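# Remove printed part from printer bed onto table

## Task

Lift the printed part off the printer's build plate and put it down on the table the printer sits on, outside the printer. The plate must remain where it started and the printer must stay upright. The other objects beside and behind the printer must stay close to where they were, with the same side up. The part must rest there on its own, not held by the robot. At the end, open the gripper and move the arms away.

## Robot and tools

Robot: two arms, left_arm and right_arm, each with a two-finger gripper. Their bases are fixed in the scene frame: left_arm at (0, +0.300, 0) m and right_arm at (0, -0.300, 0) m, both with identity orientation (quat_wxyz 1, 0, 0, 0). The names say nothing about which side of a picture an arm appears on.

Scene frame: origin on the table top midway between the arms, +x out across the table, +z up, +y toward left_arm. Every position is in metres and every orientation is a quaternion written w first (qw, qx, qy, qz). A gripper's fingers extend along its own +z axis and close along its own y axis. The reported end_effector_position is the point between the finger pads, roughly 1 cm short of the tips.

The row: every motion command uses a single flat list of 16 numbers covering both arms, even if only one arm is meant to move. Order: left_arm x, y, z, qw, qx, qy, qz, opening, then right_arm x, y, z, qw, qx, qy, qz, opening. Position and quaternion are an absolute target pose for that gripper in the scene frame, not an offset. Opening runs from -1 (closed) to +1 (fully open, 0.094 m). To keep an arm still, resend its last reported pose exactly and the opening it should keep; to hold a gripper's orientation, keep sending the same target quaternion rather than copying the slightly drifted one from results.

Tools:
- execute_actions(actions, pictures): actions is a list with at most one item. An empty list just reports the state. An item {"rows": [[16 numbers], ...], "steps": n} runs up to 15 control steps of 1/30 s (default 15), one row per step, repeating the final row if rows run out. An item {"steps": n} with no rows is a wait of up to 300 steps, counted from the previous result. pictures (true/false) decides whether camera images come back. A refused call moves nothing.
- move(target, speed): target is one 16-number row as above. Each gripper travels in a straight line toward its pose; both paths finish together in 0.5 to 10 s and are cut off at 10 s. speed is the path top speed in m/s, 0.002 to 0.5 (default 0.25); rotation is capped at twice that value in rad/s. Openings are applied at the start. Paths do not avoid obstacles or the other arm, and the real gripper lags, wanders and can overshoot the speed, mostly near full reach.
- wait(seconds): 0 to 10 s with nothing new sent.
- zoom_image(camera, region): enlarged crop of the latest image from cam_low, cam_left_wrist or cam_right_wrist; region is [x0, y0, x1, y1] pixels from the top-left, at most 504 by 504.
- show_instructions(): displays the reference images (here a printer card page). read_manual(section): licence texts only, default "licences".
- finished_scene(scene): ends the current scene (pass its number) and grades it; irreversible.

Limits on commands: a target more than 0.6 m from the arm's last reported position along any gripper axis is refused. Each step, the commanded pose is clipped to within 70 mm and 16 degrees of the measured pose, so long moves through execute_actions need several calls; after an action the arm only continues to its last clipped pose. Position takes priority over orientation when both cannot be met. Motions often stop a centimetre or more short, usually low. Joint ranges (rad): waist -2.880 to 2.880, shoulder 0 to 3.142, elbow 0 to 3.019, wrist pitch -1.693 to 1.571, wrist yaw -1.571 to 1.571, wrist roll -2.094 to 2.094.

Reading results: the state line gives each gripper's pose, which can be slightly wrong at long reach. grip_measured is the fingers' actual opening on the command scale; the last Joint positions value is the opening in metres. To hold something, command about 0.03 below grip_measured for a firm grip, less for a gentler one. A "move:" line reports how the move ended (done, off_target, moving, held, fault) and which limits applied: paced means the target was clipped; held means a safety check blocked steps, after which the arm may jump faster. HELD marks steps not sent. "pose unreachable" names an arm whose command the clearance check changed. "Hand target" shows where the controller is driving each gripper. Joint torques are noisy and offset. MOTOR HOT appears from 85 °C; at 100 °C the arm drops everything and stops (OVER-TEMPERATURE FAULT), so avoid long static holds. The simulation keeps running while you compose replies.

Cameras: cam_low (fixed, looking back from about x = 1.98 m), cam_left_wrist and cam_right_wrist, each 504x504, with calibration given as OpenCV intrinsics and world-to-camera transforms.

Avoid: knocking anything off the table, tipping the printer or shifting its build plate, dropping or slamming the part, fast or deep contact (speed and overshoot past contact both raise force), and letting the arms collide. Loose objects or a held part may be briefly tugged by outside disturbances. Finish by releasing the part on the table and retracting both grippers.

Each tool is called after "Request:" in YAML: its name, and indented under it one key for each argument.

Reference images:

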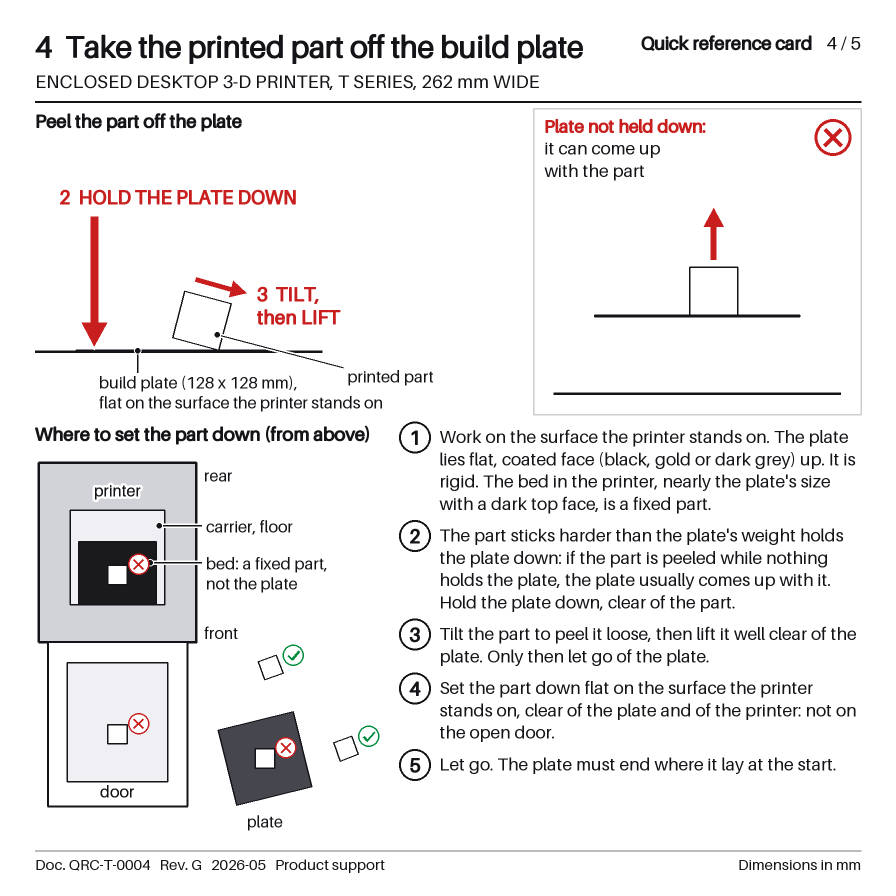

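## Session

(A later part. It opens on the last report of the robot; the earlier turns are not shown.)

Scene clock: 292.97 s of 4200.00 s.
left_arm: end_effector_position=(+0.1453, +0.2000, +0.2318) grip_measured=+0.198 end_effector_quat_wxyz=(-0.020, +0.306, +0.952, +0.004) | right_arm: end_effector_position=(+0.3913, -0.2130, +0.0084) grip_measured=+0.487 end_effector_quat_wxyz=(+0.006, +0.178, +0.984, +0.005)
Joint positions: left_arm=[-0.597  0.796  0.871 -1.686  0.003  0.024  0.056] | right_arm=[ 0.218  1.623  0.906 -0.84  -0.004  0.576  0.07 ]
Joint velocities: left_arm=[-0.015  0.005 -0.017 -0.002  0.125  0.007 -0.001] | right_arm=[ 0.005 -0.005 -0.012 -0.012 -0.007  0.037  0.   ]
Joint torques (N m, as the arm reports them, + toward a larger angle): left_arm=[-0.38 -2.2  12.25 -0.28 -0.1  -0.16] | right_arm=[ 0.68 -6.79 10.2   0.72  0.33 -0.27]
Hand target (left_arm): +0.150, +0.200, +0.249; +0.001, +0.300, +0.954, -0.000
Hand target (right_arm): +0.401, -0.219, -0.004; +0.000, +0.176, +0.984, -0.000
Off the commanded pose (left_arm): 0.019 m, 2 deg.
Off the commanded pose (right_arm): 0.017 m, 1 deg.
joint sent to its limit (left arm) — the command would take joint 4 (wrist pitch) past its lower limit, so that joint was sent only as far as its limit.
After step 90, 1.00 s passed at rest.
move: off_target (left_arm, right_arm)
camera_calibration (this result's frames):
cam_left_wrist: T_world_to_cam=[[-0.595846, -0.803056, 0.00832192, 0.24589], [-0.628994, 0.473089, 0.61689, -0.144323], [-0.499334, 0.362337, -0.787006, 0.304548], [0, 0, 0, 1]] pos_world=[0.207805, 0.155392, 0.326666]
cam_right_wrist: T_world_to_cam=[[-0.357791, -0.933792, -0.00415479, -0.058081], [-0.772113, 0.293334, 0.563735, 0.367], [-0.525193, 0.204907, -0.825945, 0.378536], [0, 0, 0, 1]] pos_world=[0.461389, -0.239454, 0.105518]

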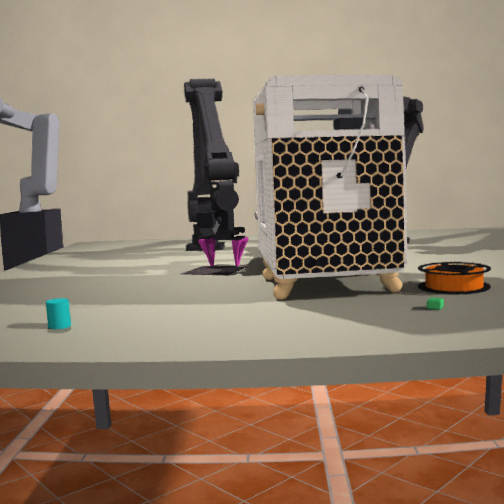

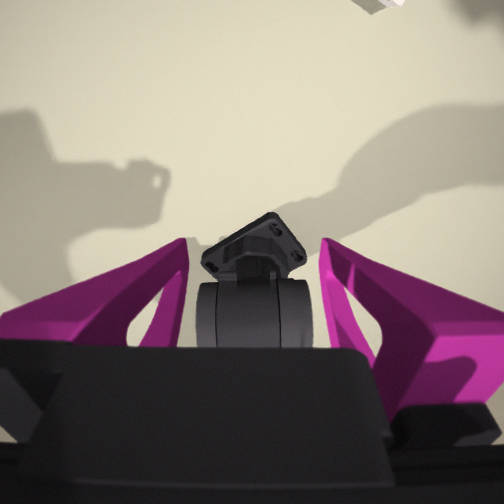

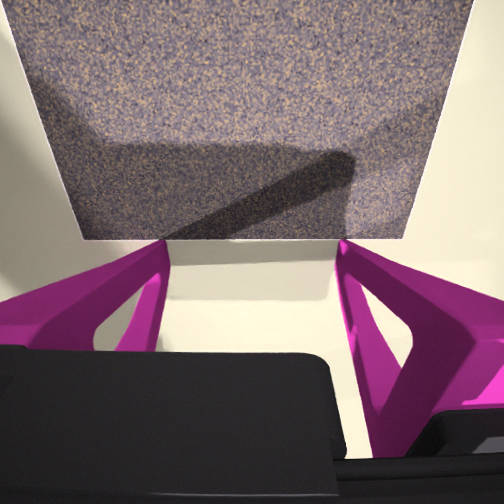

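Request:
move:
  target: [0.15,0.20,0.25,0,0.3,0.954,0,0.2, 0.375,-0.207,0.04,0,0.1762,0.9844,0,0.49]
  speed: 0.06

Request:
move:
  target: [0.30,0.15,0.40,0.2,0,0.98,0,1, 0.40,-0.27,0.38,0,0,1,0,1]
  speed: 0.3

Scene clock: 295.97 s of 4200.00 s.
left_arm: end_effector_position=(+0.1453, +0.2000, +0.2318) grip_measured=+0.198 end_effector_quat_wxyz=(-0.020, +0.306, +0.952, +0.004) | right_arm: end_effector_position=(+0.3754, -0.2089, +0.0374) grip_measured=+0.487 end_effector_quat_wxyz=(-0.001, +0.175, +0.985, +0.001)
Joint positions: left_arm=[-0.597  0.796  0.871 -1.686  0.003  0.024  0.056] | right_arm=[ 0.238  1.544  0.906 -0.933 -0.002  0.59   0.07 ]
Joint velocities: left_arm=[ 0.005 -0.005 -0.012 -0.012 -0.007 -0.081 -0.   ] | right_arm=[ 0.005 -0.015  0.012 -0.012  0.051  0.007 -0.   ]
Joint torques (N m, as the arm reports them, + toward a larger angle): left_arm=[-0.48 -2.12 12.26 -0.28 -0.1  -0.16] | right_arm=[  2.35 -10.28   8.88   0.01   0.2    0.03]
Hand target (left_arm): +0.150, +0.200, +0.249; +0.001, +0.300, +0.954, -0.000
Hand target (right_arm): +0.375, -0.207, +0.040; -0.000, +0.176, +0.984, +0.000
Off the commanded pose (left_arm): 0.019 m, 2 deg.
Off the commanded pose (right_arm): 0.003 m, 0 deg.
joint sent to its limit (left arm) — the command would take joint 4 (wrist pitch) past its lower limit, so that joint was sent only as far as its limit.
move: off_target (left_arm)
camera_calibration (this result's frames):
cam_left_wrist: T_world_to_cam=[[-0.595846, -0.803056, 0.00832192, 0.24589], [-0.628994, 0.473089, 0.61689, -0.144323], [-0.499334, 0.362337, -0.787006, 0.304548], [0, 0, 0, 1]] pos_world=[0.207805, 0.155392, 0.326666]
cam_right_wrist: T_world_to_cam=[[-0.352086, -0.935952, 0.00535194, -0.0627899], [-0.765816, 0.291362, 0.573266, 0.334034], [-0.53811, 0.19774, -0.819351, 0.396505], [0, 0, 0, 1]] pos_world=[0.447064, -0.234498, 0.133722]

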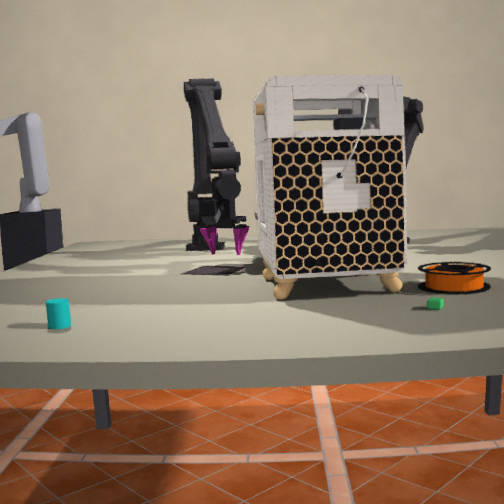

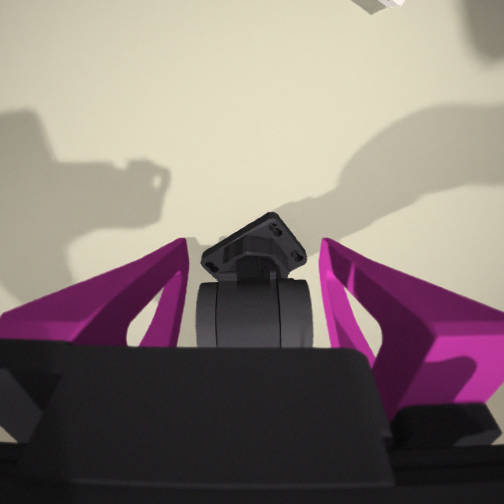

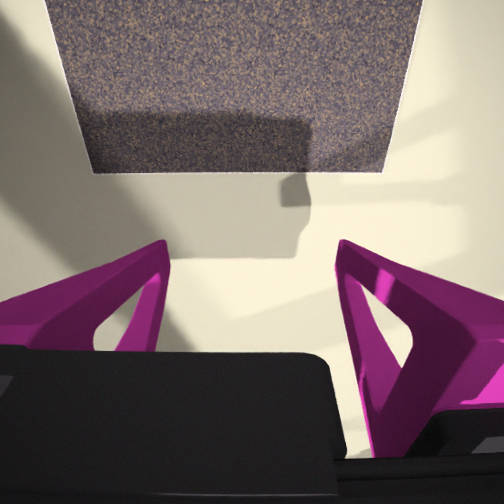

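Scene clock: 297.80 s of 4200.00 s.
left_arm: end_effector_position=(+0.2900, +0.1553, +0.3883) grip_measured=+1.000 end_effector_quat_wxyz=(+0.187, +0.004, +0.982, +0.005) | right_arm: end_effector_position=(+0.3953, -0.2703, +0.3743) grip_measured=+1.000 end_effector_quat_wxyz=(+0.087, +0.004, +0.996, +0.006)
Joint positions: left_arm=[-0.571  1.035  1.376 -1.596 -0.208 -0.531  0.094] | right_arm=[ 0.077  1.3    1.573 -1.669  0.002  0.085  0.094]
Joint velocities: left_arm=[-0.015 -0.015 -0.027 -0.002 -0.037 -0.037  0.   ] | right_arm=[ 0.005 -0.015 -0.007 -0.007  0.007 -0.037  0.   ]
Joint torques (N m, as the arm reports them, + toward a larger angle): left_arm=[-1.58 -3.31 12.21  1.19 -0.33 -0.22] | right_arm=[ 1.67 -7.22 13.22  0.28  0.02 -0.17]
Hand target (left_arm): +0.299, +0.148, +0.400; +0.200, -0.002, +0.980, -0.002
Hand target (right_arm): +0.401, -0.271, +0.381; +0.091, +0.001, +0.996, +0.006
Off the commanded pose (left_arm): 0.016 m, 2 deg.
Off the commanded pose (right_arm): 0.007 m, 10 deg.
joint sent to its limit (right arm) — the command would take joint 4 (wrist pitch) past its lower limit, so that joint was sent only as far as its limit.
move: off_target (left_arm, right_arm)
camera_calibration (this result's frames):
cam_left_wrist: T_world_to_cam=[[-0.0222377, -0.999639, -0.0150995, 0.168184], [-0.968823, 0.0178196, 0.247112, 0.184128], [-0.246754, 0.0201239, -0.968869, 0.566634], [0, 0, 0, 1]] pos_world=[0.321946, 0.153439, 0.506034]
cam_right_wrist: T_world_to_cam=[[-0.0162617, -0.999841, -0.00725286, -0.260315], [-0.906914, 0.0116952, 0.421153, 0.211149], [-0.421002, 0.0134264, -0.906961, 0.632055], [0, 0, 0, 1]] pos_world=[0.453356, -0.271229, 0.482435]

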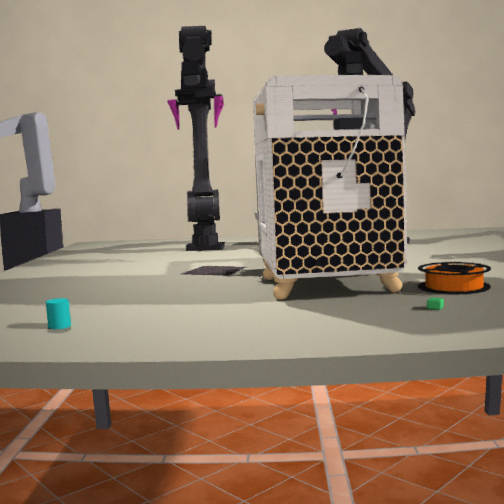

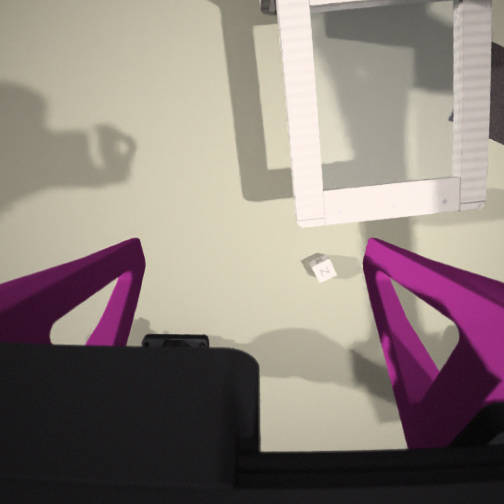

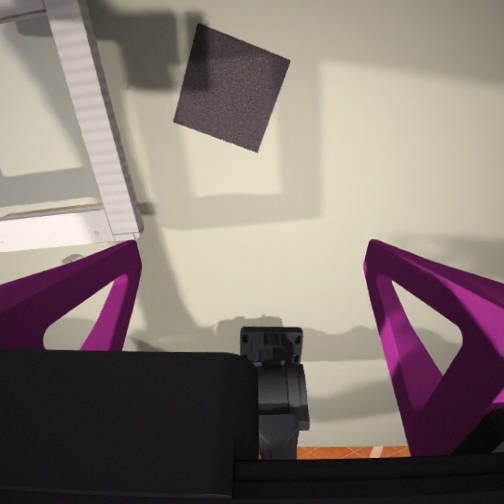

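Compare against the fixed camera.

Request:
zoom_image:
  camera: "cam_low"
  region: [160, 230, 300, 310]

Region (160, 230, 300, 310) of cam_low's 504x504 image, scaled by 3.600, with more detail than that image has; it fills the top 288 rows of this view, and the rest is white.

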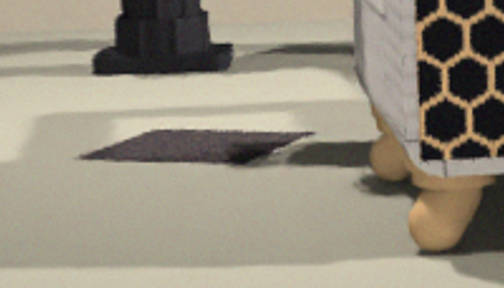

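Request:
finished_scene:
  scene: 1

The scene is finished: the task was done.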